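# Set cable runway's far end onto bracket between lugs

## Task

Rest the runway's far end securely on the bracket, sitting between its lugs, then open the gripper and pull the arms away; it only counts if the runway stays there without any robot supporting it.

## Robot and tools

Setup: four identical i2rt Big YAM arms named arm1, arm2, arm3 and arm4. Each has six joints, a two-finger gripper and a wrist camera (arm1_cam_wrist to arm4_cam_wrist). A fixed room camera, cam_high, looks down on the scene. With joints 1 and 6 at zero and the hand level and pointing forward, the wrist camera rides on top of the hand and faces the fingertips. The hand reaches roughly 1.0 m from the joint 1 axis. Joints move at different speeds, so the hand can sweep a wide, curved path between postures.

Frames: one shared scene frame, origin on the floor, +z up. The hand point is midway between the fingertips. The hand's z axis runs along the fingers and the fingers close along its y axis. The state does not print where each robot's foot is. Camera calibration lines give K, distortion and T_world_to_cam (metres) per camera; they may be off by a few degrees and millimetres, and wrist camera poses are derived from reported joint angles, so they inherit joint errors.

execute_actions: argument actions is a list holding a single action, or an empty list to just read state and images. The action is an object keyed by robot name; each robot entry contains joints, an object mapping joint names to absolute targets (not offsets). Keys and ranges: joint1_rad -2.879 to 2.879 (base yaw, positive counter-clockwise seen from above, 0 faces the way the foot faces); joint2_rad 0 to 3.141 (shoulder, 0 is upper arm pointing back roughly level, positive raises and swings forward); joint3_rad 0 to 3.019 (elbow, 0 folded, positive opens); joint4_rad -1.692 to 1.57 (hand pitch, positive tips fingers up); joint5_rad -1.57 to 1.57 (hand sideways swing, positive toward the arm's right); joint6_rad -2.094 to 2.094 (hand roll, positive clockwise viewed from behind the hand); gripper_m 0 to 0.093 metres, the fingertip gap. Done tolerances are ±0.045, 0.14, 0.09, 0.055, 0.03, 0.035 rad and ±0.003 m respectively. Any arms and joints may be included; they all start at once and may finish at different times. Omitted joints or arms can still be driving to an earlier target. An action lasts at most 15 s. An unknown key or out-of-range number rejects the whole call and nothing moves. Optional cameras lists which images to return (names above, or "all"; omitted or null means all, [] means none); the pictures line gives the image order. If a result reports a stop, any later motion, wait or finished_scene calls in that same reply are skipped.

wait: seconds from 0 to 10; commands nothing, the scene keeps running, and it returns state and images.

zoom_image: camera name and region [x0, y0, x1, y1] in pixels of that camera's latest full image, top-left origin, at most 504 by 504 pixels. Images are 896x504.

finished_scene: scene is the number of the current scene. It is final and reports success; the goal must hold after the robot keeps your last command.

Reading results: joint_status tells how each commanded motion ended. off_target means it stopped short and may still push. contact_stop or time_out means it now holds where it stopped, though a timed-out joint may keep a target close to where it stands and keep pushing (listed in on_its_own). joint command not followed, usually with a cause line, means a self/inter-arm collision check withheld that arm's joint targets (its gripper target still runs); those joints show not_followed and may be retried on later actions until you send passable targets. on_its_own lists what the robot is doing that this call did not command; its held at value is the target, not the position. To relieve a push, send the joint its reported position. Tiny target changes may not move a joint. A joint holding a load sags. Joint torques are raw drive outputs in joint order, nonzero even in free air, with per-arm offset, scale and noise, so they are only a rough contact hint.

Motor heat: holding loads or pushing warms motors, even while you are thinking. MOTOR HOT appears at 85 °C; at 100 °C that arm's motors and gripper go limp until cool (OVER-TEMPERATURE FAULT), and unreached keys read limit_stop_at_motor_heat; resend targets afterwards.

Cautions: the arms do not halt on contact and can press hard. Two robots pressing hard together ends the run in failure, and a hard hit may too; the clearance check can react late and ignores fingers, gripper housings and wrist cameras. Objects touching robots do not count. Robots act independently. Do not knock anything off the work area or to the floor. Avoid drops, slips, slams and forceful pushes. Loose items may occasionally be nudged by outside disturbances. The scene keeps running while you compose each reply, with the robot holding its last command. Shorter robot motion is better.

Each tool is called after ">>>" in YAML: its name, and indented under it one key for each argument.

## Session

>>> execute_actions:
  actions: []

Scene clock: 0.00 s.
Joint torques (N m, as the arm reports them, + toward a larger angle): no reading
arm1.joint_positions: joint1_rad=+0.094 joint2_rad=+0.599 joint3_rad=+1.372 joint4_rad=-1.446 joint5_rad=-0.253 joint6_rad=-0.249 gripper_m=+0.095
arm1.joint_status: not commanded
arm1.hand: x=-1.0268 y=-0.2688 z=+1.3000 quat_wxyz=(-0.283, +0.720, -0.532, -0.344) (m; scene frame)
arm2.joint_positions: joint1_rad=+0.316 joint2_rad=+0.556 joint3_rad=+1.432 joint4_rad=-1.227 joint5_rad=-0.283 joint6_rad=+0.200 gripper_m=+0.094
arm2.joint_status: not commanded
arm2.hand: x=-0.2024 y=+0.3322 z=+1.4172 quat_wxyz=(-0.540, -0.502, -0.643, +0.205) (m; scene frame)
arm3.joint_positions: joint1_rad=+0.245 joint2_rad=+0.540 joint3_rad=+1.419 joint4_rad=-1.506 joint5_rad=-0.049 joint6_rad=+0.072 gripper_m=+0.095
arm3.joint_status: not commanded
arm3.hand: x=+0.5451 y=-0.3895 z=+1.3056 quat_wxyz=(-0.217, +0.733, -0.501, -0.406) (m; scene frame)
arm4.joint_positions: joint1_rad=-0.007 joint2_rad=+0.560 joint3_rad=+1.435 joint4_rad=-1.202 joint5_rad=+0.014 joint6_rad=+0.091 gripper_m=+0.094
arm4.joint_status: not commanded
arm4.hand: x=+1.2463 y=+0.2851 z=+1.3983 quat_wxyz=(-0.448, -0.568, -0.583, +0.370) (m; scene frame)
pictures: arm1_cam_wrist, arm2_cam_wrist, arm3_cam_wrist, arm4_cam_wrist, cam_high
Images, in order (width x height): arm1_cam_wrist 896x504, arm2_cam_wrist 896x504, arm3_cam_wrist 896x504, arm4_cam_wrist 896x504, cam_high 896x504.

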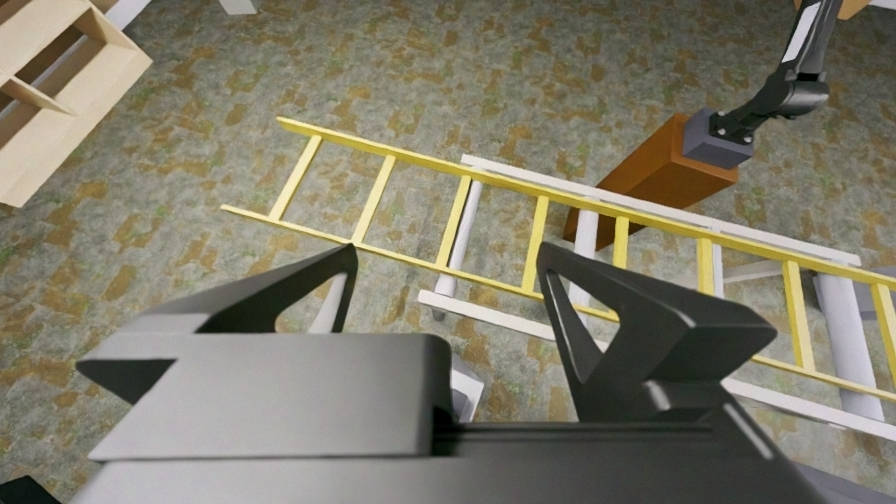

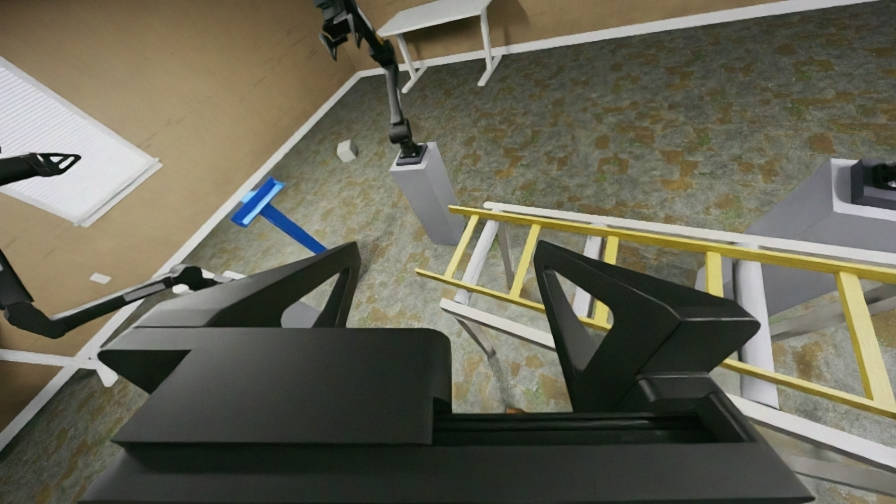

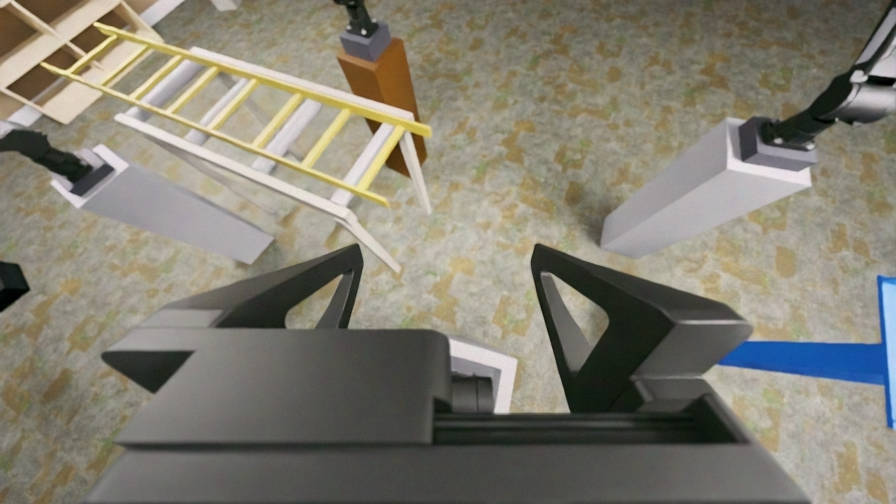

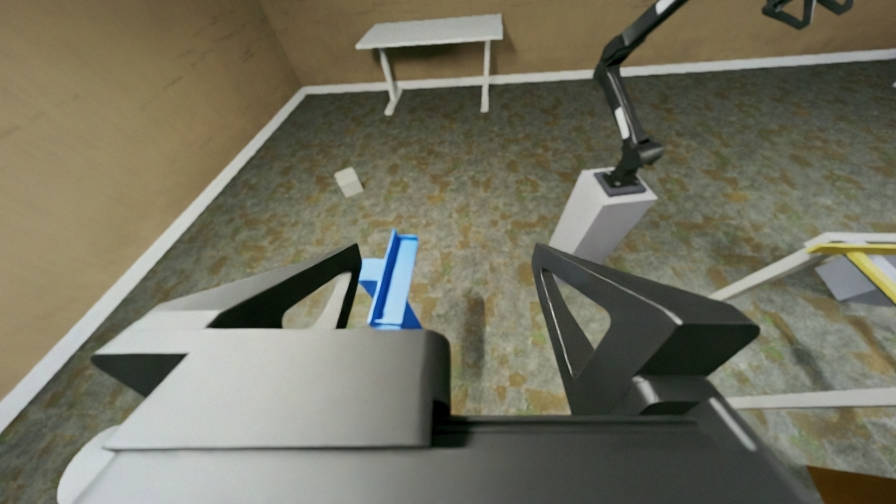

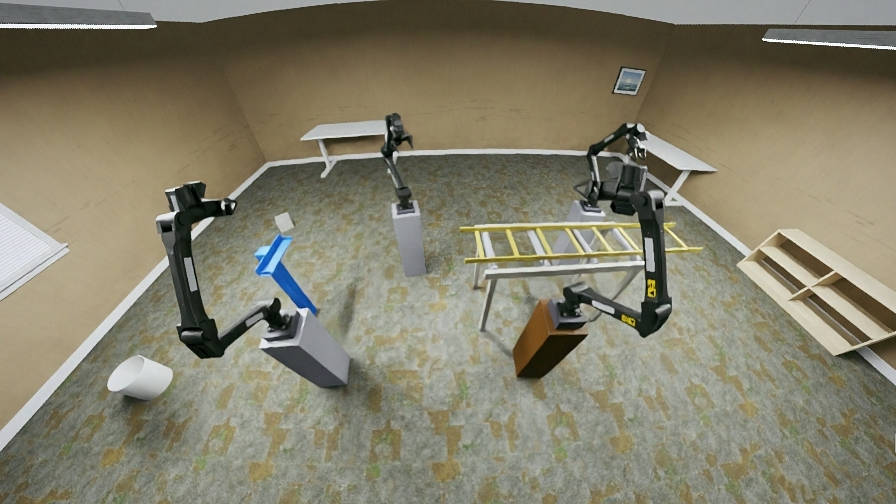

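>>> zoom_image:
  camera: "cam_high"
  region: [220, 180, 724, 400]

>>> zoom_image:
  camera: "arm4_cam_wrist"
  region: [300, 180, 500, 340]

Region (220, 180, 724, 400) of cam_high's 896x504 image, scaled by 1.000; it fills the top 220 rows of this view, and the rest is white.

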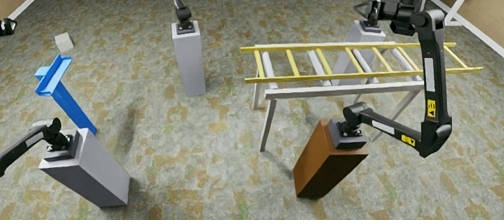

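Region (300, 180, 500, 340) of arm4_cam_wrist's 896x504 image, scaled by 2.520, with more detail than that image has; it fills the top 403 rows of this view, and the rest is white.

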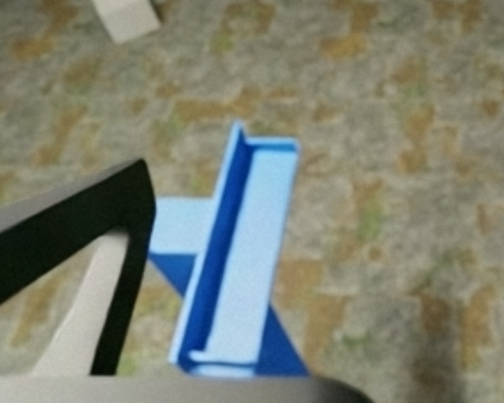

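>>> execute_actions:
  actions:
    - {"arm1":{"joints":{"joint1_rad":0.9}},"arm2":{"joints":{"joint2_rad":1.2}},"arm3":{"joints":{"joint3_rad":0.9}},"arm4":{"joints":{"joint4_rad":0.0}}}
  cameras: ["cam_high","arm2_cam_wrist"]

Scene clock: 41.77 s.
Joint torques (N m, as the arm reports them, + toward a larger angle): arm1=[-0.26  3.21 11.44  2.62 -0.11  0.08] | arm2=[ 1.11 -6.75 10.93  1.09 -0.19 -0.04] | arm3=[-0.29  0.02  9.2   1.69 -0.09 -0.12] | arm4=[ 0.62  5.3   7.07  1.6  -0.06 -0.07]
arm1.joint_positions: joint1_rad=+0.890 joint2_rad=+0.599 joint3_rad=+1.372 joint4_rad=-1.446 joint5_rad=-0.253 joint6_rad=-0.249 gripper_m=+0.095
arm1.joint_status: all done
arm1.hand: x=-1.1697 y=-0.3517 z=+1.3001 quat_wxyz=(-0.128, +0.870, -0.212, -0.427) (m; scene frame)
arm2.joint_positions: joint1_rad=+0.316 joint2_rad=+1.220 joint3_rad=+1.427 joint4_rad=-1.227 joint5_rad=-0.283 joint6_rad=+0.200 gripper_m=+0.094
arm2.joint_status: all done
arm2.hand: x=-0.1421 y=+0.0906 z=+1.2021 quat_wxyz=(-0.299, -0.630, -0.716, +0.029) (m; scene frame)
arm3.joint_positions: joint1_rad=+0.245 joint2_rad=+0.546 joint3_rad=+0.908 joint4_rad=-1.506 joint5_rad=-0.049 joint6_rad=+0.072 gripper_m=+0.095
arm3.joint_status: all done
arm3.hand: x=+0.5365 y=-0.3708 z=+1.0693 quat_wxyz=(-0.091, +0.802, -0.556, -0.199) (m; scene frame)
arm4.joint_positions: joint1_rad=-0.007 joint2_rad=+0.560 joint3_rad=+1.435 joint4_rad=-0.025 joint5_rad=+0.014 joint6_rad=+0.091 gripper_m=+0.094
arm4.joint_status: all done
arm4.hand: x=+1.2387 y=+0.3542 z=+1.6624 quat_wxyz=(-0.727, -0.250, -0.251, +0.589) (m; scene frame)
pictures: arm2_cam_wrist, cam_high
camera_calibration (this result's frames):
arm2_cam_wrist: T_world_to_cam=[[-0.918949, -0.207348, -0.335468, 0.295274], [-0.257452, 0.959777, 0.112015, -0.259022], [0.298748, 0.189303, -0.935368, 1.26756], [0, 0, 0, 1]] pos_world=[-0.174024, 0.0698756, 1.3137]
Images, in order (width x height): arm2_cam_wrist 896x504, cam_high 896x504.

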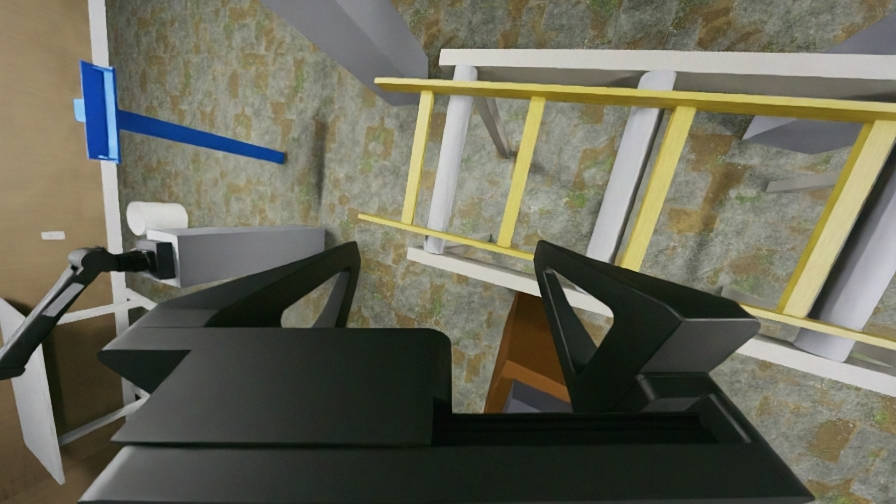

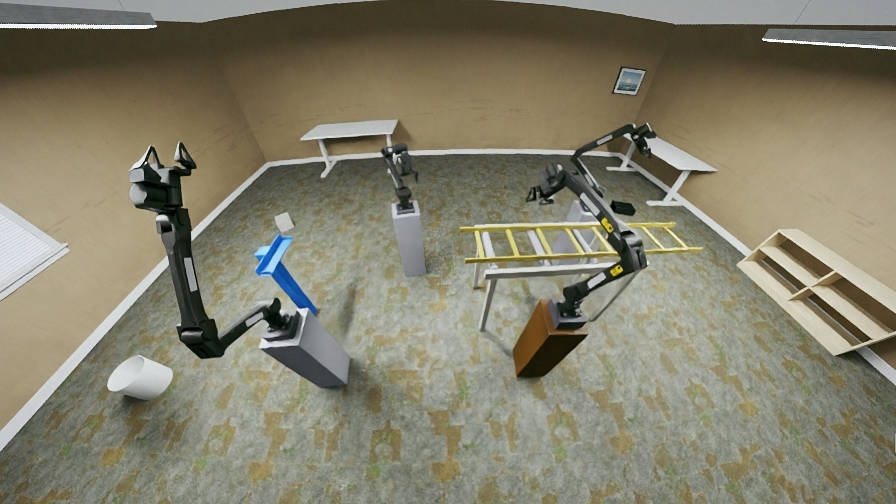

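>>> execute_actions:
  actions:
    - {"arm2":{"joints":{"joint1_rad":-0.472,"joint2_rad":1.88,"joint3_rad":1.584,"joint4_rad":-1.275,"joint5_rad":0,"joint6_rad":-0.543,"gripper_m":0.06}},"arm3":{"joints":{"joint1_rad":0.459,"joint2_rad":2.065,"joint3_rad":2.045,"joint4_rad":-1.551,"joint5_rad":0,"joint6_rad":0.633}},"arm4":{"joints":{"joint2_rad":1.0,"joint4_rad":-1.2}}}

Scene clock: 125.83 s.
Joint torques (N m, as the arm reports them, + toward a larger angle): arm1=[-0.26  3.2  11.45  2.65 -0.12  0.08] | arm2=[  1.28 -15.02  10.02  -0.21  -0.04  -0.16] | arm3=[ -0.09 -22.95  14.39   0.41   0.18  -0.04] | arm4=[ 0.72 -3.6  10.05  0.66 -0.04 -0.07]
arm1.joint_positions: joint1_rad=+0.890 joint2_rad=+0.599 joint3_rad=+1.372 joint4_rad=-1.446 joint5_rad=-0.253 joint6_rad=-0.249 gripper_m=+0.095
arm1.joint_status: not commanded
arm1.hand: x=-1.1697 y=-0.3517 z=+1.3001 quat_wxyz=(-0.128, +0.870, -0.212, -0.427) (m; scene frame)
arm2.joint_positions: joint1_rad=-0.472 joint2_rad=+1.910 joint3_rad=+1.555 joint4_rad=-1.268 joint5_rad=+0.000 joint6_rad=-0.529 gripper_m=+0.060
arm2.joint_status: all done
arm2.hand: x=-0.5875 y=+0.0428 z=+0.9057 quat_wxyz=(+0.008, -0.711, -0.702, -0.024) (m; scene frame)
arm3.joint_positions: joint1_rad=+0.454 joint2_rad=+2.071 joint3_rad=+1.990 joint4_rad=-1.545 joint5_rad=-0.003 joint6_rad=+0.625 gripper_m=+0.095
arm3.joint_status: all done
arm3.hand: x=+0.2507 y=-0.0315 z=+0.9317 quat_wxyz=(+0.004, +0.708, -0.706, +0.021) (m; scene frame)
arm4.joint_positions: joint1_rad=-0.007 joint2_rad=+1.000 joint3_rad=+1.427 joint4_rad=-1.182 joint5_rad=+0.014 joint6_rad=+0.091 gripper_m=+0.094
arm4.joint_status: all done
arm4.hand: x=+1.2689 y=+0.1007 z=+1.2700 quat_wxyz=(-0.303, -0.640, -0.659, +0.254) (m; scene frame)
pictures: arm1_cam_wrist, arm2_cam_wrist, arm3_cam_wrist, arm4_cam_wrist, cam_high
camera_calibration (this result's frames):
arm1_cam_wrist: T_world_to_cam=[[0.484509, 0.872464, 0.0636916, 0.787167], [0.8424, -0.445706, -0.302833, 1.2287], [-0.235823, 0.200379, -0.950913, 1.15177], [0, 0, 0, 1]] pos_world=[-1.14483, -0.369928, 1.41719]
arm2_cam_wrist: T_world_to_cam=[[-0.999622, 0.010675, -0.0253208, -0.561027], [-0.00767578, 0.776307, 0.630308, -0.609391], [0.0263853, 0.630264, -0.775932, 0.809215], [0, 0, 0, 1]] pos_world=[-0.586844, -0.0309553, 0.997794]
arm3_cam_wrist: T_world_to_cam=[[0.999742, -0.000758896, 0.022711, -0.272821], [-0.0141555, -0.802631, 0.596308, -0.56996], [0.0177761, -0.596475, -0.802435, 0.844684], [0, 0, 0, 1]] pos_world=[0.249667, 0.0461583, 1.02387]
arm4_cam_wrist: T_world_to_cam=[[-0.997467, -0.0483099, -0.0521991, 1.33332], [-0.0372897, 0.980177, -0.194583, 0.20018], [0.0605647, -0.192144, -0.979496, 1.30903], [0, 0, 0, 1]] pos_world=[1.25813, 0.119724, 1.39074]
Images, in order (width x height): arm1_cam_wrist 896x504, arm2_cam_wrist 896x504, arm3_cam_wrist 896x504, arm4_cam_wrist 896x504, cam_high 896x504.

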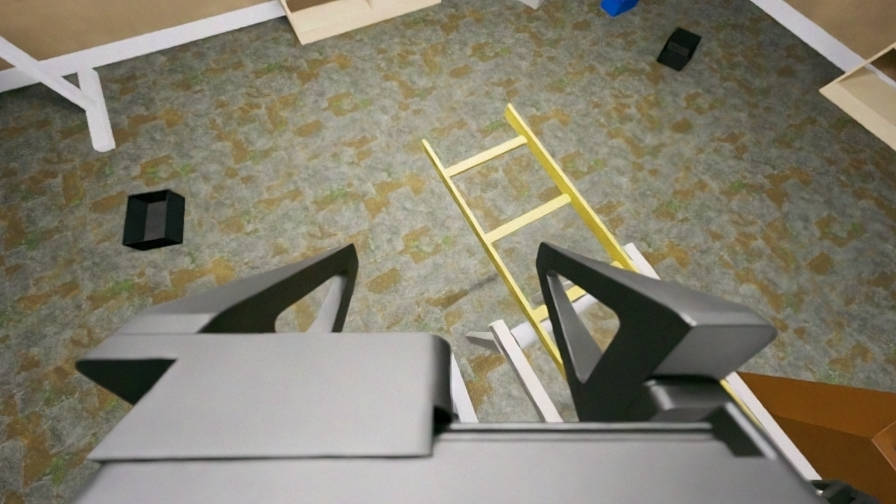

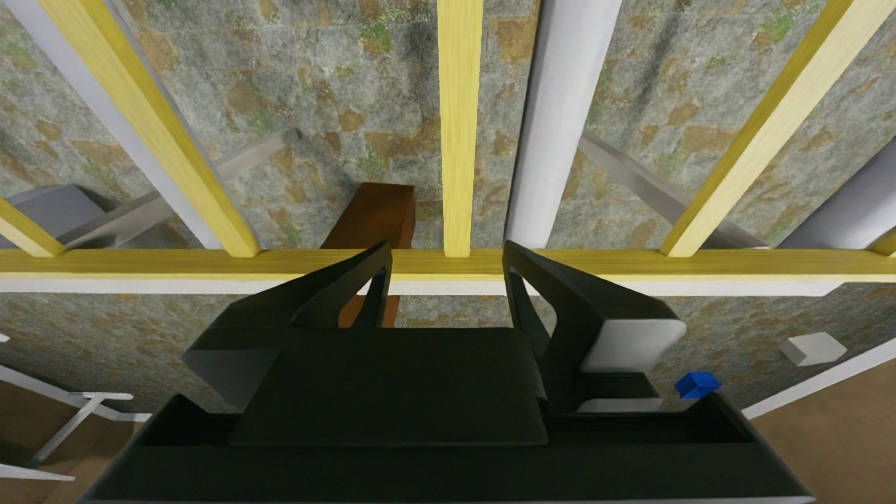

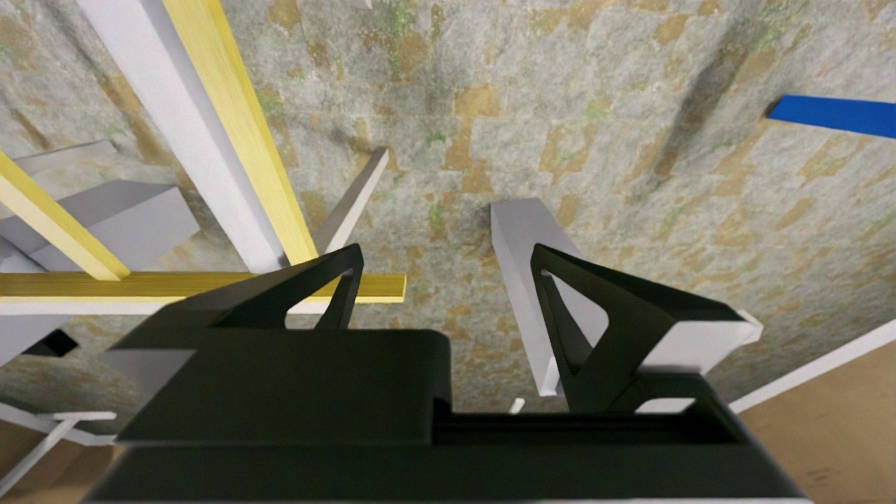

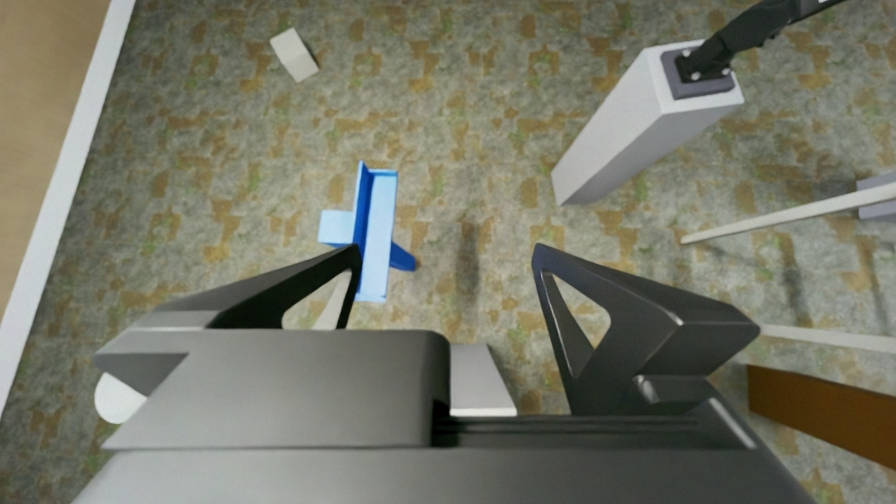

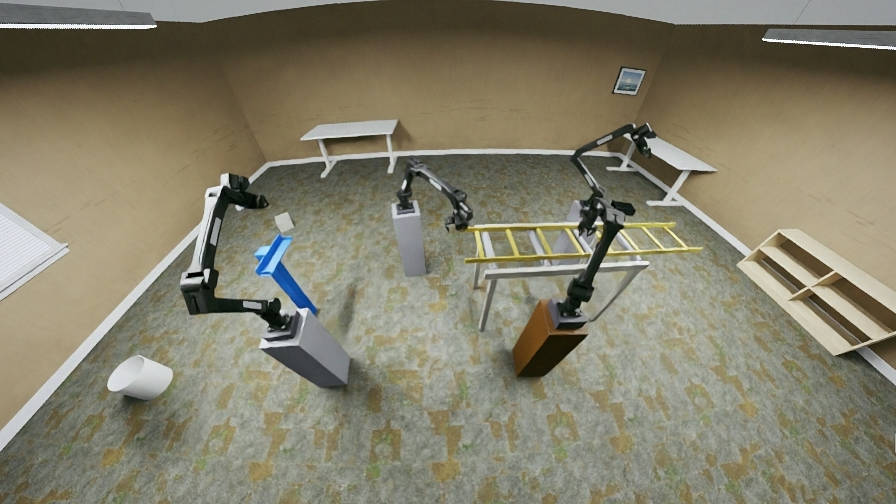

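>>> execute_actions:
  actions:
    - {"arm2":{"joints":{"joint1_rad":-0.48,"joint2_rad":1.994,"joint3_rad":1.451,"joint4_rad":-0.972,"joint6_rad":-0.55}}}
  cameras: ["arm2_cam_wrist","cam_high"]

Scene clock: 140.93 s.
Joint torques (N m, as the arm reports them, + toward a larger angle): arm1=[-0.23  3.19 11.44  2.63 -0.12  0.08] | arm2=[  0.04 -14.36   8.47   0.4   -0.05  -0.14] | arm3=[ -0.02 -23.03  14.4    0.42   0.17  -0.04] | arm4=[ 0.67 -3.93 10.11  0.66 -0.04 -0.08]
arm1.joint_positions: joint1_rad=+0.890 joint2_rad=+0.599 joint3_rad=+1.372 joint4_rad=-1.446 joint5_rad=-0.253 joint6_rad=-0.249 gripper_m=+0.095
arm1.joint_status: not commanded
arm1.hand: x=-1.1697 y=-0.3517 z=+1.3001 quat_wxyz=(-0.128, +0.870, -0.212, -0.427) (m; scene frame)
arm2.joint_positions: joint1_rad=-0.472 joint2_rad=+2.006 joint3_rad=+1.432 joint4_rad=-0.983 joint5_rad=+0.000 joint6_rad=-0.536 gripper_m=+0.060
arm2.joint_status: all done
arm2.hand: x=-0.5928 y=+0.0344 z=+0.8104 quat_wxyz=(+0.000, -0.709, -0.705, +0.007) (m; scene frame)
arm3.joint_positions: joint1_rad=+0.454 joint2_rad=+2.071 joint3_rad=+1.990 joint4_rad=-1.545 joint5_rad=-0.003 joint6_rad=+0.625 gripper_m=+0.095
arm3.joint_status: not commanded
arm3.hand: x=+0.2507 y=-0.0315 z=+0.9317 quat_wxyz=(+0.004, +0.708, -0.706, +0.021) (m; scene frame)
arm4.joint_positions: joint1_rad=-0.007 joint2_rad=+1.000 joint3_rad=+1.427 joint4_rad=-1.182 joint5_rad=+0.014 joint6_rad=+0.091 gripper_m=+0.094
arm4.joint_status: not commanded
arm4.hand: x=+1.2689 y=+0.1007 z=+1.2700 quat_wxyz=(-0.303, -0.640, -0.659, +0.254) (m; scene frame)
pictures: arm2_cam_wrist, cam_high
camera_calibration (this result's frames):
arm2_cam_wrist: T_world_to_cam=[[-0.999967, 0.00276534, 0.00761546, -0.595269], [0.00670465, 0.810146, 0.58619, -0.499806], [-0.00454862, 0.586222, -0.810138, 0.751577], [0, 0, 0, 1]] pos_world=[-0.58848, -0.0340297, 0.906396]
Images, in order (width x height): arm2_cam_wrist 896x504, cam_high 896x504.

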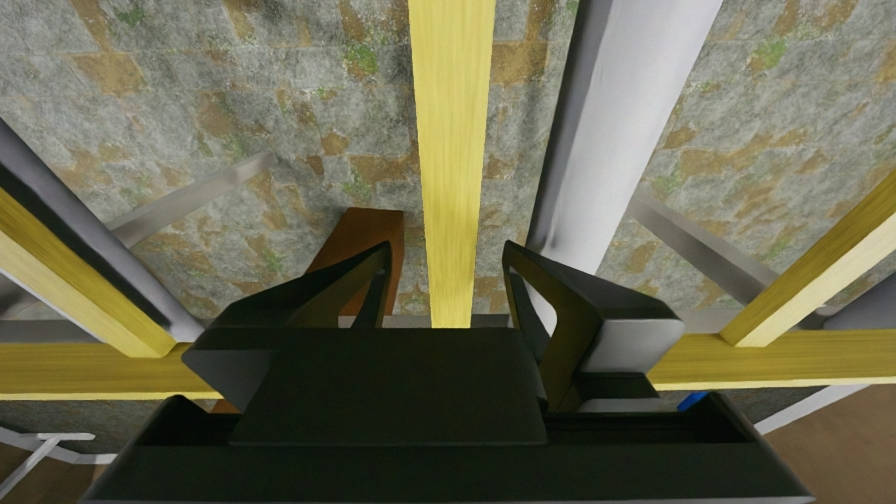

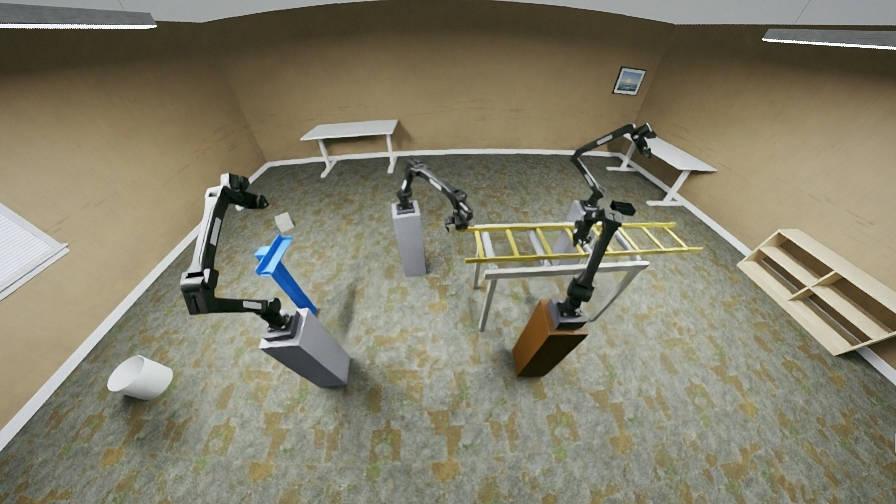

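>>> execute_actions:
  actions:
    - {"arm2":{"joints":{"joint2_rad":2.02,"gripper_m":0.04}}}
  cameras: ["arm2_cam_wrist"]

>>> execute_actions:
  actions:
    - {"arm2":{"joints":{"joint1_rad":-0.2,"joint6_rad":-0.27}}}
  cameras: ["arm2_cam_wrist","cam_high"]

Scene clock: 147.83 s.
Joint torques (N m, as the arm reports them, + toward a larger angle): arm1=[-0.21  3.22 11.45  2.62 -0.11  0.08] | arm2=[  0.44 -12.39   8.37   0.33  -0.03  -0.15] | arm3=[ -0.03 -23.    14.39   0.42   0.18  -0.04] | arm4=[ 0.62 -3.89 10.1   0.63 -0.03 -0.07]
arm1.joint_positions: joint1_rad=+0.890 joint2_rad=+0.599 joint3_rad=+1.372 joint4_rad=-1.446 joint5_rad=-0.253 joint6_rad=-0.249 gripper_m=+0.095
arm1.joint_status: not commanded
arm1.hand: x=-1.1697 y=-0.3517 z=+1.3001 quat_wxyz=(-0.128, +0.870, -0.212, -0.427) (m; scene frame)
arm2.joint_positions: joint1_rad=-0.472 joint2_rad=+2.006 joint3_rad=+1.432 joint4_rad=-0.983 joint5_rad=+0.000 joint6_rad=-0.536 gripper_m=+0.040
arm2.joint_status: all done
arm2.hand: x=-0.5928 y=+0.0344 z=+0.8104 quat_wxyz=(+0.000, -0.709, -0.705, +0.007) (m; scene frame)
arm3.joint_positions: joint1_rad=+0.454 joint2_rad=+2.071 joint3_rad=+1.990 joint4_rad=-1.545 joint5_rad=-0.003 joint6_rad=+0.625 gripper_m=+0.095
arm3.joint_status: not commanded
arm3.hand: x=+0.2507 y=-0.0315 z=+0.9317 quat_wxyz=(+0.004, +0.708, -0.706, +0.021) (m; scene frame)
arm4.joint_positions: joint1_rad=-0.007 joint2_rad=+1.000 joint3_rad=+1.427 joint4_rad=-1.182 joint5_rad=+0.014 joint6_rad=+0.091 gripper_m=+0.094
arm4.joint_status: not commanded
arm4.hand: x=+1.2689 y=+0.1007 z=+1.2700 quat_wxyz=(-0.303, -0.640, -0.659, +0.254) (m; scene frame)
pictures: arm2_cam_wrist
camera_calibration (this result's frames):
arm2_cam_wrist: T_world_to_cam=[[-0.999968, 0.00238388, 0.00761936, -0.59526], [0.00639792, 0.810146, 0.586193, -0.49999], [-0.00477538, 0.586223, -0.810136, 0.751441], [0, 0, 0, 1]] pos_world=[-0.588454, -0.0340284, 0.906395]
Images, in order (width x height): arm2_cam_wrist 896x504.

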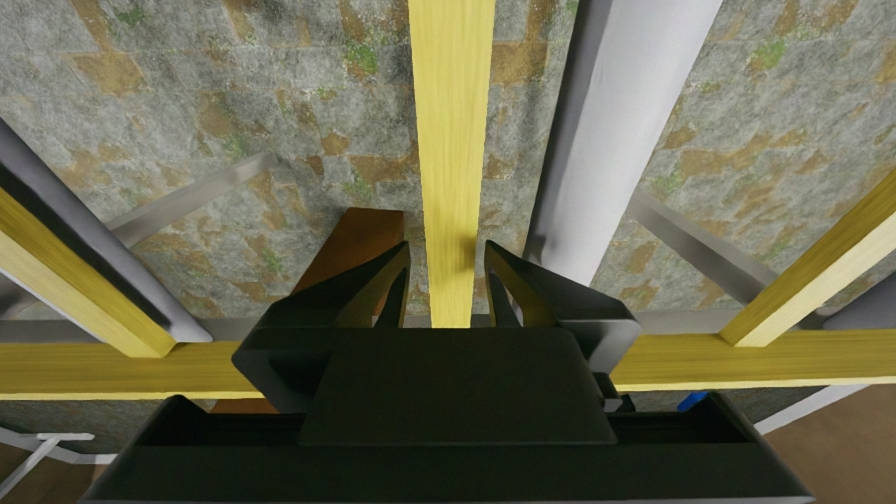

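Scene clock: 149.97 s.
Joint torques (N m, as the arm reports them, + toward a larger angle): arm1=[-0.26  3.2  11.45  2.63 -0.11  0.08] | arm2=[  1.04 -12.33   8.98   0.41   0.11   0.13] | arm3=[ -0.08 -23.03  14.41   0.42   0.17  -0.04] | arm4=[ 0.67 -3.9  10.09  0.63 -0.04 -0.07]
arm1.joint_positions: joint1_rad=+0.890 joint2_rad=+0.599 joint3_rad=+1.372 joint4_rad=-1.446 joint5_rad=-0.253 joint6_rad=-0.249 gripper_m=+0.095
arm1.joint_status: not commanded
arm1.hand: x=-1.1697 y=-0.3517 z=+1.3001 quat_wxyz=(-0.128, +0.870, -0.212, -0.427) (m; scene frame)
arm2.joint_positions: joint1_rad=-0.199 joint2_rad=+2.008 joint3_rad=+1.425 joint4_rad=-0.983 joint5_rad=-0.003 joint6_rad=-0.282 gripper_m=+0.040
arm2.joint_status: all done
arm2.hand: x=-0.4498 y=-0.0235 z=+0.8073 quat_wxyz=(-0.001, -0.702, -0.712, +0.002) (m; scene frame)
arm3.joint_positions: joint1_rad=+0.454 joint2_rad=+2.071 joint3_rad=+1.990 joint4_rad=-1.545 joint5_rad=-0.003 joint6_rad=+0.625 gripper_m=+0.095
arm3.joint_status: not commanded
arm3.hand: x=+0.2507 y=-0.0315 z=+0.9317 quat_wxyz=(+0.004, +0.708, -0.706, +0.021) (m; scene frame)
arm4.joint_positions: joint1_rad=-0.007 joint2_rad=+1.000 joint3_rad=+1.427 joint4_rad=-1.182 joint5_rad=+0.014 joint6_rad=+0.091 gripper_m=+0.094
arm4.joint_status: not commanded
arm4.hand: x=+1.2689 y=+0.1007 z=+1.2700 quat_wxyz=(-0.303, -0.640, -0.659, +0.254) (m; scene frame)
pictures: arm2_cam_wrist, cam_high
camera_calibration (this result's frames):
arm2_cam_wrist: T_world_to_cam=[[-0.999872, -0.0159625, -0.000952796, -0.445529], [-0.0134448, 0.806918, 0.59051, -0.464586], [-0.00865719, 0.590448, -0.80703, 0.779436], [0, 0, 0, 1]] pos_world=[-0.444971, -0.0924447, 0.902946]
Images, in order (width x height): arm2_cam_wrist 896x504, cam_high 896x504.

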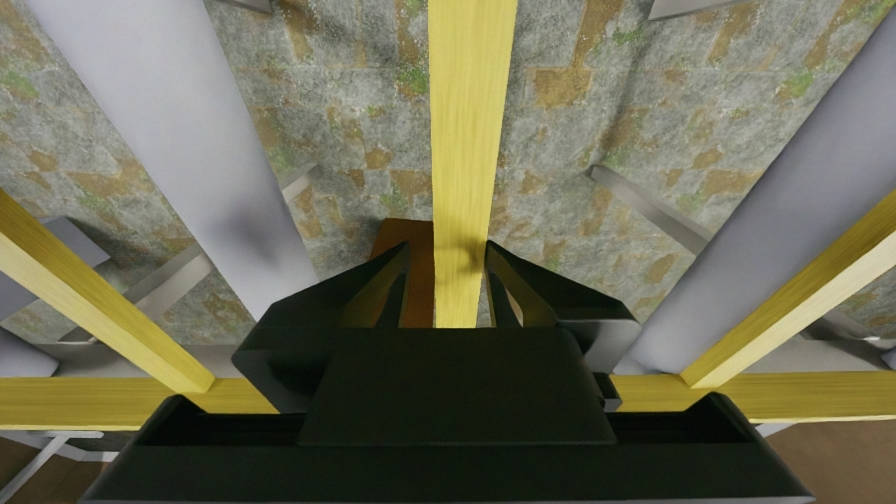

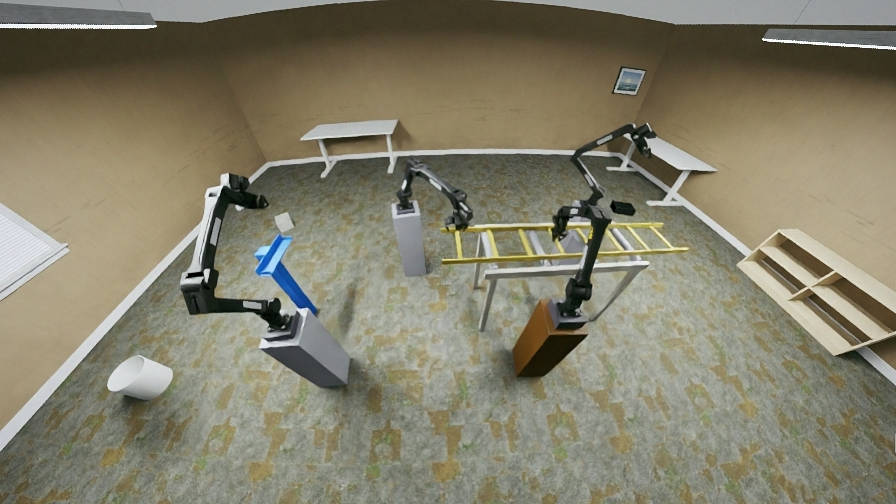

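>>> execute_actions:
  actions:
    - {"arm2":{"joints":{"joint1_rad":0.24,"joint6_rad":0.17}}}
  cameras: []

>>> execute_actions:
  actions:
    - {"arm2":{"joints":{"joint1_rad":0.68,"joint6_rad":0.61}}}
  cameras: ["arm2_cam_wrist","arm3_cam_wrist","cam_high"]

Scene clock: 159.17 s.
Joint torques (N m, as the arm reports them, + toward a larger angle): arm1=[-0.28  3.18 11.44  2.62 -0.12  0.08] | arm2=[  2.24 -13.95   7.91   0.25  -0.19  -0.05] | arm3=[ -0.06 -22.92  14.4    0.44   0.18  -0.04] | arm4=[ 0.59 -3.86 10.12  0.64 -0.04 -0.07]
arm1.joint_positions: joint1_rad=+0.890 joint2_rad=+0.599 joint3_rad=+1.372 joint4_rad=-1.446 joint5_rad=-0.253 joint6_rad=-0.249 gripper_m=+0.095
arm1.joint_status: not commanded
arm1.hand: x=-1.1697 y=-0.3517 z=+1.3001 quat_wxyz=(-0.128, +0.870, -0.212, -0.427) (m; scene frame)
arm2.joint_positions: joint1_rad=+0.229 joint2_rad=+2.026 joint3_rad=+1.437 joint4_rad=-0.977 joint5_rad=+0.005 joint6_rad=+0.176 gripper_m=+0.040
arm2.joint_status: all done
arm2.hand: x=-0.2112 y=-0.0411 z=+0.8004 quat_wxyz=(+0.001, -0.713, -0.701, +0.004) (m; scene frame)
arm3.joint_positions: joint1_rad=+0.454 joint2_rad=+2.071 joint3_rad=+1.990 joint4_rad=-1.545 joint5_rad=-0.003 joint6_rad=+0.625 gripper_m=+0.095
arm3.joint_status: not commanded
arm3.hand: x=+0.2507 y=-0.0315 z=+0.9317 quat_wxyz=(+0.004, +0.708, -0.706, +0.021) (m; scene frame)
arm4.joint_positions: joint1_rad=-0.007 joint2_rad=+1.000 joint3_rad=+1.427 joint4_rad=-1.182 joint5_rad=+0.014 joint6_rad=+0.091 gripper_m=+0.094
arm4.joint_status: not commanded
arm4.hand: x=+1.2689 y=+0.1007 z=+1.2700 quat_wxyz=(-0.303, -0.640, -0.659, +0.254) (m; scene frame)
pictures: none
No camera images: the call's "cameras" was empty. Leave "cameras" out to get every camera's image.

Scene clock: 161.30 s.
Joint torques (N m, as the arm reports them, + toward a larger angle): arm1=[-0.21  3.29 11.44  2.61 -0.11  0.08] | arm2=[  2.5  -13.86   7.61   0.3   -0.02  -0.04] | arm3=[ -0.04 -23.03  14.41   0.42   0.18  -0.04] | arm4=[ 0.52 -3.87 10.1   0.64 -0.04 -0.07]
arm1.joint_positions: joint1_rad=+0.890 joint2_rad=+0.599 joint3_rad=+1.372 joint4_rad=-1.446 joint5_rad=-0.253 joint6_rad=-0.249 gripper_m=+0.095
arm1.joint_status: not commanded
arm1.hand: x=-1.1697 y=-0.3517 z=+1.3001 quat_wxyz=(-0.128, +0.870, -0.212, -0.427) (m; scene frame)
arm2.joint_positions: joint1_rad=+0.664 joint2_rad=+2.027 joint3_rad=+1.442 joint4_rad=-0.978 joint5_rad=+0.003 joint6_rad=+0.613 gripper_m=+0.040
arm2.joint_status: all done
arm2.hand: x=+0.0180 y=+0.0474 z=+0.8008 quat_wxyz=(-0.002, -0.714, -0.700, +0.003) (m; scene frame)
arm3.joint_positions: joint1_rad=+0.454 joint2_rad=+2.071 joint3_rad=+1.990 joint4_rad=-1.545 joint5_rad=-0.003 joint6_rad=+0.625 gripper_m=+0.095
arm3.joint_status: not commanded
arm3.hand: x=+0.2507 y=-0.0315 z=+0.9317 quat_wxyz=(+0.004, +0.708, -0.706, +0.021) (m; scene frame)
arm4.joint_positions: joint1_rad=-0.007 joint2_rad=+1.000 joint3_rad=+1.427 joint4_rad=-1.182 joint5_rad=+0.014 joint6_rad=+0.091 gripper_m=+0.094
arm4.joint_status: not commanded
arm4.hand: x=+1.2689 y=+0.1007 z=+1.2700 quat_wxyz=(-0.303, -0.640, -0.659, +0.254) (m; scene frame)
pictures: arm2_cam_wrist, arm3_cam_wrist, cam_high
camera_calibration (this result's frames):
arm2_cam_wrist: T_world_to_cam=[[-0.999863, 0.0164731, -0.00131937, 0.0220918], [0.0125335, 0.807928, 0.589148, -0.511136], [0.010771, 0.589051, -0.808024, 0.736897], [0, 0, 0, 1]] pos_world=[0.020558, -0.0214724, 0.896595]
arm3_cam_wrist: T_world_to_cam=[[0.999742, -0.000758896, 0.022711, -0.272821], [-0.0141555, -0.802631, 0.596308, -0.56996], [0.0177761, -0.596475, -0.802435, 0.844684], [0, 0, 0, 1]] pos_world=[0.249667, 0.0461583, 1.02387]
Images, in order (width x height): arm2_cam_wrist 896x504, arm3_cam_wrist 896x504, cam_high 896x504.

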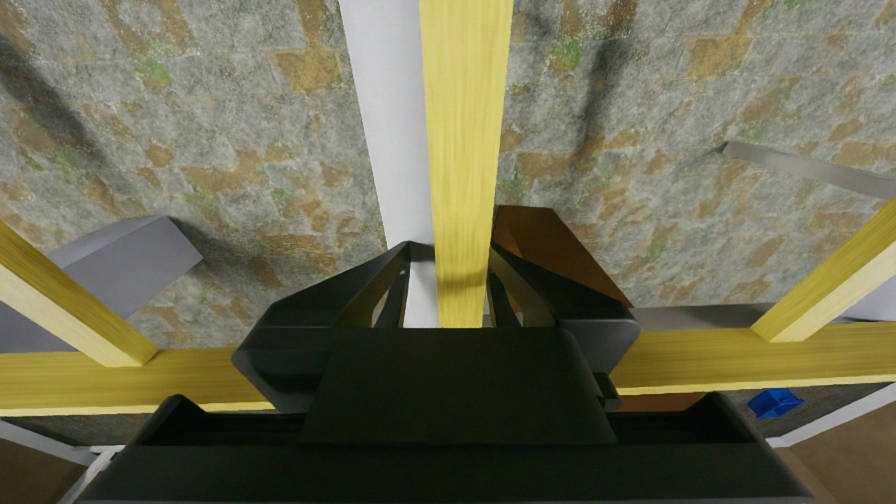

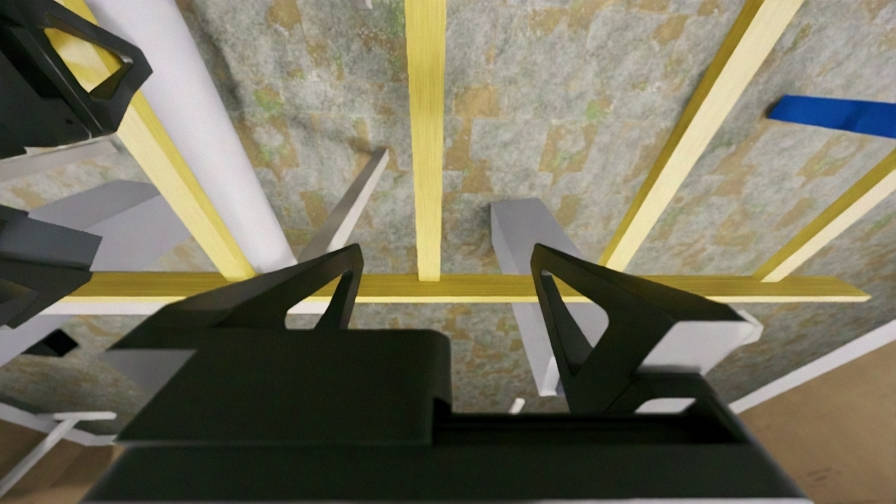

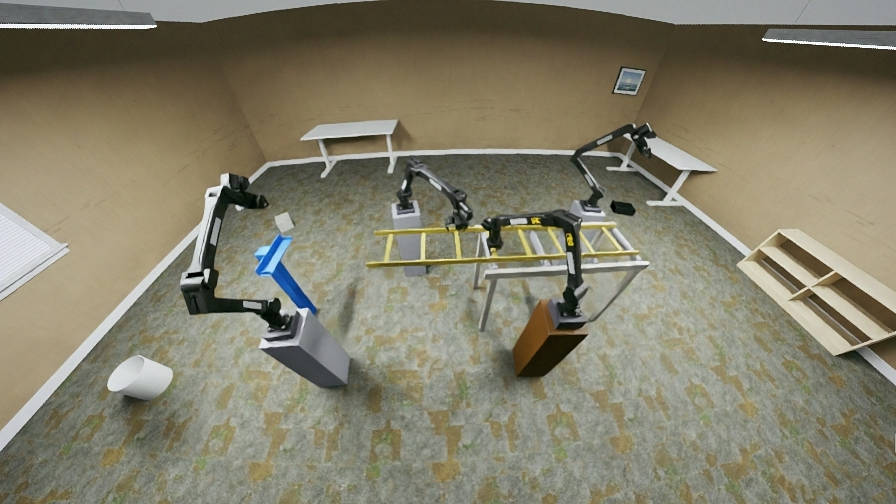

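>>> execute_actions:
  actions:
    - {"arm3":{"joints":{"joint1_rad":0.462,"joint2_rad":2.165,"joint3_rad":1.80,"joint4_rad":-1.175,"joint6_rad":0.64,"gripper_m":0.07}}}
  cameras: ["arm3_cam_wrist"]

Scene clock: 169.70 s.
Joint torques (N m, as the arm reports them, + toward a larger angle): arm1=[-0.25  3.21 11.45  2.63 -0.11  0.08] | arm2=[  2.13 -14.05   7.56   0.27  -0.08  -0.04] | arm3=[  0.17 -24.22   9.34   1.43   0.18  -0.04] | arm4=[ 0.49 -3.84 10.1   0.61 -0.04 -0.08]
arm1.joint_positions: joint1_rad=+0.890 joint2_rad=+0.599 joint3_rad=+1.372 joint4_rad=-1.446 joint5_rad=-0.253 joint6_rad=-0.249 gripper_m=+0.095
arm1.joint_status: not commanded
arm1.hand: x=-1.1697 y=-0.3517 z=+1.3001 quat_wxyz=(-0.128, +0.870, -0.212, -0.427) (m; scene frame)
arm2.joint_positions: joint1_rad=+0.664 joint2_rad=+2.027 joint3_rad=+1.442 joint4_rad=-0.978 joint5_rad=+0.003 joint6_rad=+0.613 gripper_m=+0.040
arm2.joint_status: not commanded
arm2.hand: x=+0.0180 y=+0.0474 z=+0.8008 quat_wxyz=(-0.002, -0.714, -0.700, +0.003) (m; scene frame)
arm3.joint_positions: joint1_rad=+0.454 joint2_rad=+2.173 joint3_rad=+1.797 joint4_rad=-1.190 joint5_rad=-0.003 joint6_rad=+0.631 gripper_m=+0.070
arm3.joint_status: all done
arm3.hand: x=+0.2391 y=-0.0153 z=+0.7956 quat_wxyz=(+0.000, +0.706, -0.708, -0.008) (m; scene frame)
arm4.joint_positions: joint1_rad=-0.007 joint2_rad=+1.000 joint3_rad=+1.427 joint4_rad=-1.182 joint5_rad=+0.014 joint6_rad=+0.091 gripper_m=+0.094
arm4.joint_status: not commanded
arm4.hand: x=+1.2689 y=+0.1007 z=+1.2700 quat_wxyz=(-0.303, -0.640, -0.659, +0.254) (m; scene frame)
pictures: arm3_cam_wrist
camera_calibration (this result's frames):
arm3_cam_wrist: T_world_to_cam=[[0.999901, -0.00742567, -0.0119154, -0.230779], [0.000481381, -0.830053, 0.557685, -0.449178], [-0.0140316, -0.557635, -0.829967, 0.77547], [0, 0, 0, 1]] pos_world=[0.241854, 0.0578744, 0.891364]
Images, in order (width x height): arm3_cam_wrist 896x504.

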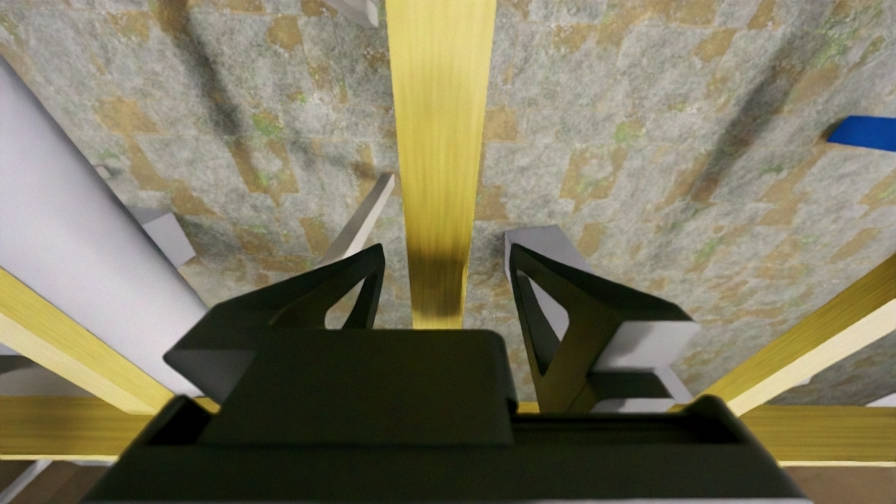

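>>> execute_actions:
  actions:
    - {"arm3":{"joints":{"joint3_rad":1.75,"joint4_rad":-1.14,"gripper_m":0.045}}}
  cameras: []

>>> execute_actions:
  actions:
    - {"arm3":{"joints":{"gripper_m":0.0}},"arm2":{"joints":{"joint2_rad":1.5,"gripper_m":0.06}}}
  cameras: ["arm3_cam_wrist","cam_high"]

Scene clock: 174.47 s.
Joint torques (N m, as the arm reports them, + toward a larger angle): arm1=[-0.26  3.23 11.44  2.62 -0.12  0.08] | arm2=[  2.55 -14.01   7.64   0.23  -0.07  -0.05] | arm3=[  0.19 -23.67   8.27   1.41   0.18  -0.05] | arm4=[ 0.68 -3.88 10.09  0.64 -0.03 -0.07]
arm1.joint_positions: joint1_rad=+0.890 joint2_rad=+0.599 joint3_rad=+1.372 joint4_rad=-1.446 joint5_rad=-0.253 joint6_rad=-0.249 gripper_m=+0.095
arm1.joint_status: not commanded
arm1.hand: x=-1.1697 y=-0.3517 z=+1.3001 quat_wxyz=(-0.128, +0.870, -0.212, -0.427) (m; scene frame)
arm2.joint_positions: joint1_rad=+0.664 joint2_rad=+2.027 joint3_rad=+1.442 joint4_rad=-0.978 joint5_rad=+0.003 joint6_rad=+0.613 gripper_m=+0.040
arm2.joint_status: not commanded
arm2.hand: x=+0.0180 y=+0.0474 z=+0.8008 quat_wxyz=(-0.002, -0.714, -0.700, +0.003) (m; scene frame)
arm3.joint_positions: joint1_rad=+0.454 joint2_rad=+2.171 joint3_rad=+1.758 joint4_rad=-1.156 joint5_rad=-0.003 joint6_rad=+0.632 gripper_m=+0.045
arm3.joint_status: all done
arm3.hand: x=+0.2428 y=-0.0204 z=+0.7834 quat_wxyz=(+0.000, +0.706, -0.708, -0.007) (m; scene frame)
arm4.joint_positions: joint1_rad=-0.007 joint2_rad=+1.000 joint3_rad=+1.427 joint4_rad=-1.182 joint5_rad=+0.014 joint6_rad=+0.091 gripper_m=+0.094
arm4.joint_status: not commanded
arm4.hand: x=+1.2689 y=+0.1007 z=+1.2700 quat_wxyz=(-0.303, -0.640, -0.659, +0.254) (m; scene frame)
pictures: none
No camera images: the call's "cameras" was empty. Leave "cameras" out to get every camera's image.

Scene clock: 175.90 s.
Joint torques (N m, as the arm reports them, + toward a larger angle): arm1=[-0.26  3.25 11.44  2.63 -0.12  0.08] | arm2=[ 1.95 -8.8  10.38  1.   -0.09 -0.05] | arm3=[ -0.38 -23.5    8.26   0.83   0.14  -0.26] | arm4=[ 0.6  -3.88 10.1   0.67 -0.04 -0.08]
arm1.joint_positions: joint1_rad=+0.890 joint2_rad=+0.599 joint3_rad=+1.372 joint4_rad=-1.446 joint5_rad=-0.253 joint6_rad=-0.249 gripper_m=+0.095
arm1.joint_status: not commanded
arm1.hand: x=-1.1697 y=-0.3517 z=+1.3001 quat_wxyz=(-0.128, +0.870, -0.212, -0.427) (m; scene frame)
arm2.joint_positions: joint1_rad=+0.672 joint2_rad=+1.491 joint3_rad=+1.433 joint4_rad=-0.978 joint5_rad=+0.003 joint6_rad=+0.613 gripper_m=+0.060
arm2.joint_status: all done
arm2.hand: x=+0.0204 y=+0.0528 z=+1.0971 quat_wxyz=(-0.259, -0.686, -0.678, +0.049) (m; scene frame)
arm3.joint_positions: joint1_rad=+0.461 joint2_rad=+2.171 joint3_rad=+1.758 joint4_rad=-1.141 joint5_rad=-0.002 joint6_rad=+0.656 gripper_m=+0.023
arm3.joint_status: gripper_m off_target (ended at +0.023, target +0.000)
arm3.hand: x=+0.2373 y=-0.0202 z=+0.7833 quat_wxyz=(-0.002, +0.699, -0.715, -0.014) (m; scene frame)
arm4.joint_positions: joint1_rad=-0.007 joint2_rad=+1.000 joint3_rad=+1.427 joint4_rad=-1.182 joint5_rad=+0.014 joint6_rad=+0.091 gripper_m=+0.094
arm4.joint_status: not commanded
arm4.hand: x=+1.2689 y=+0.1007 z=+1.2700 quat_wxyz=(-0.303, -0.640, -0.659, +0.254) (m; scene frame)
pictures: arm3_cam_wrist, cam_high
camera_calibration (this result's frames):
arm3_cam_wrist: T_world_to_cam=[[0.999502, -0.0251911, -0.0190203, -0.223878], [-0.0106025, -0.835492, 0.549401, -0.437324], [-0.0297313, -0.548925, -0.835342, 0.770644], [0, 0, 0, 1]] pos_world=[0.242042, 0.0520054, 0.879759]
Images, in order (width x height): arm3_cam_wrist 896x504, cam_high 896x504.

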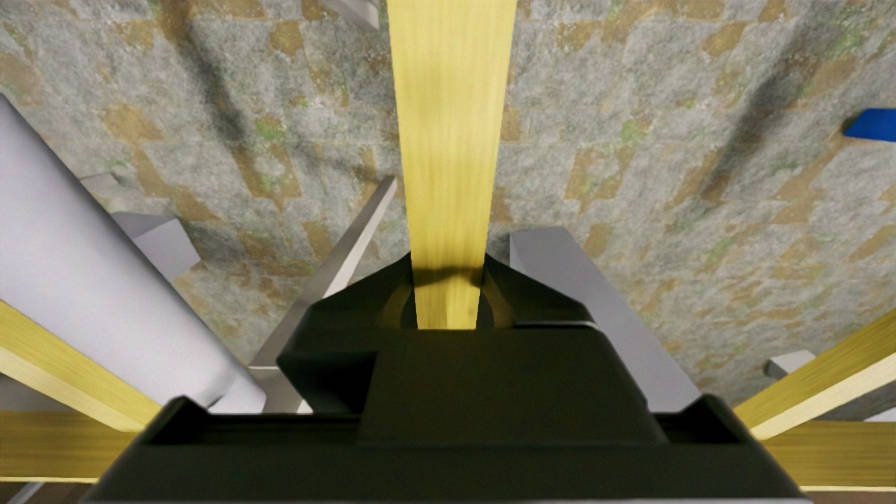

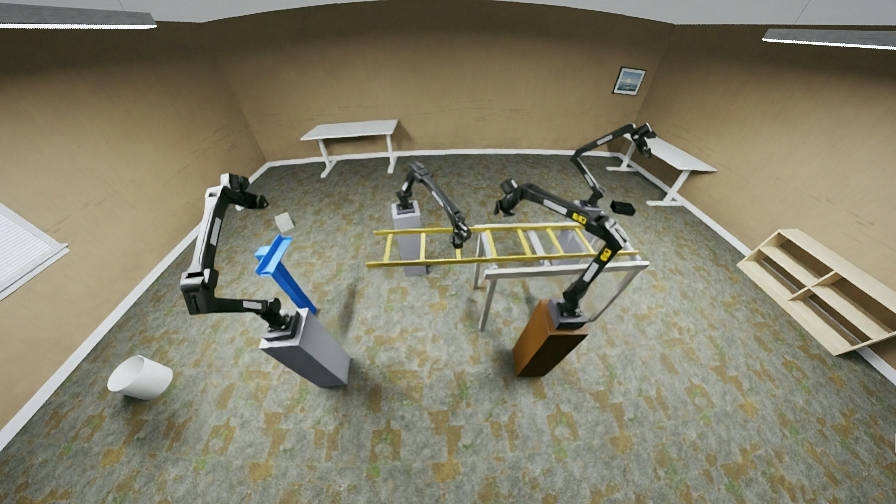

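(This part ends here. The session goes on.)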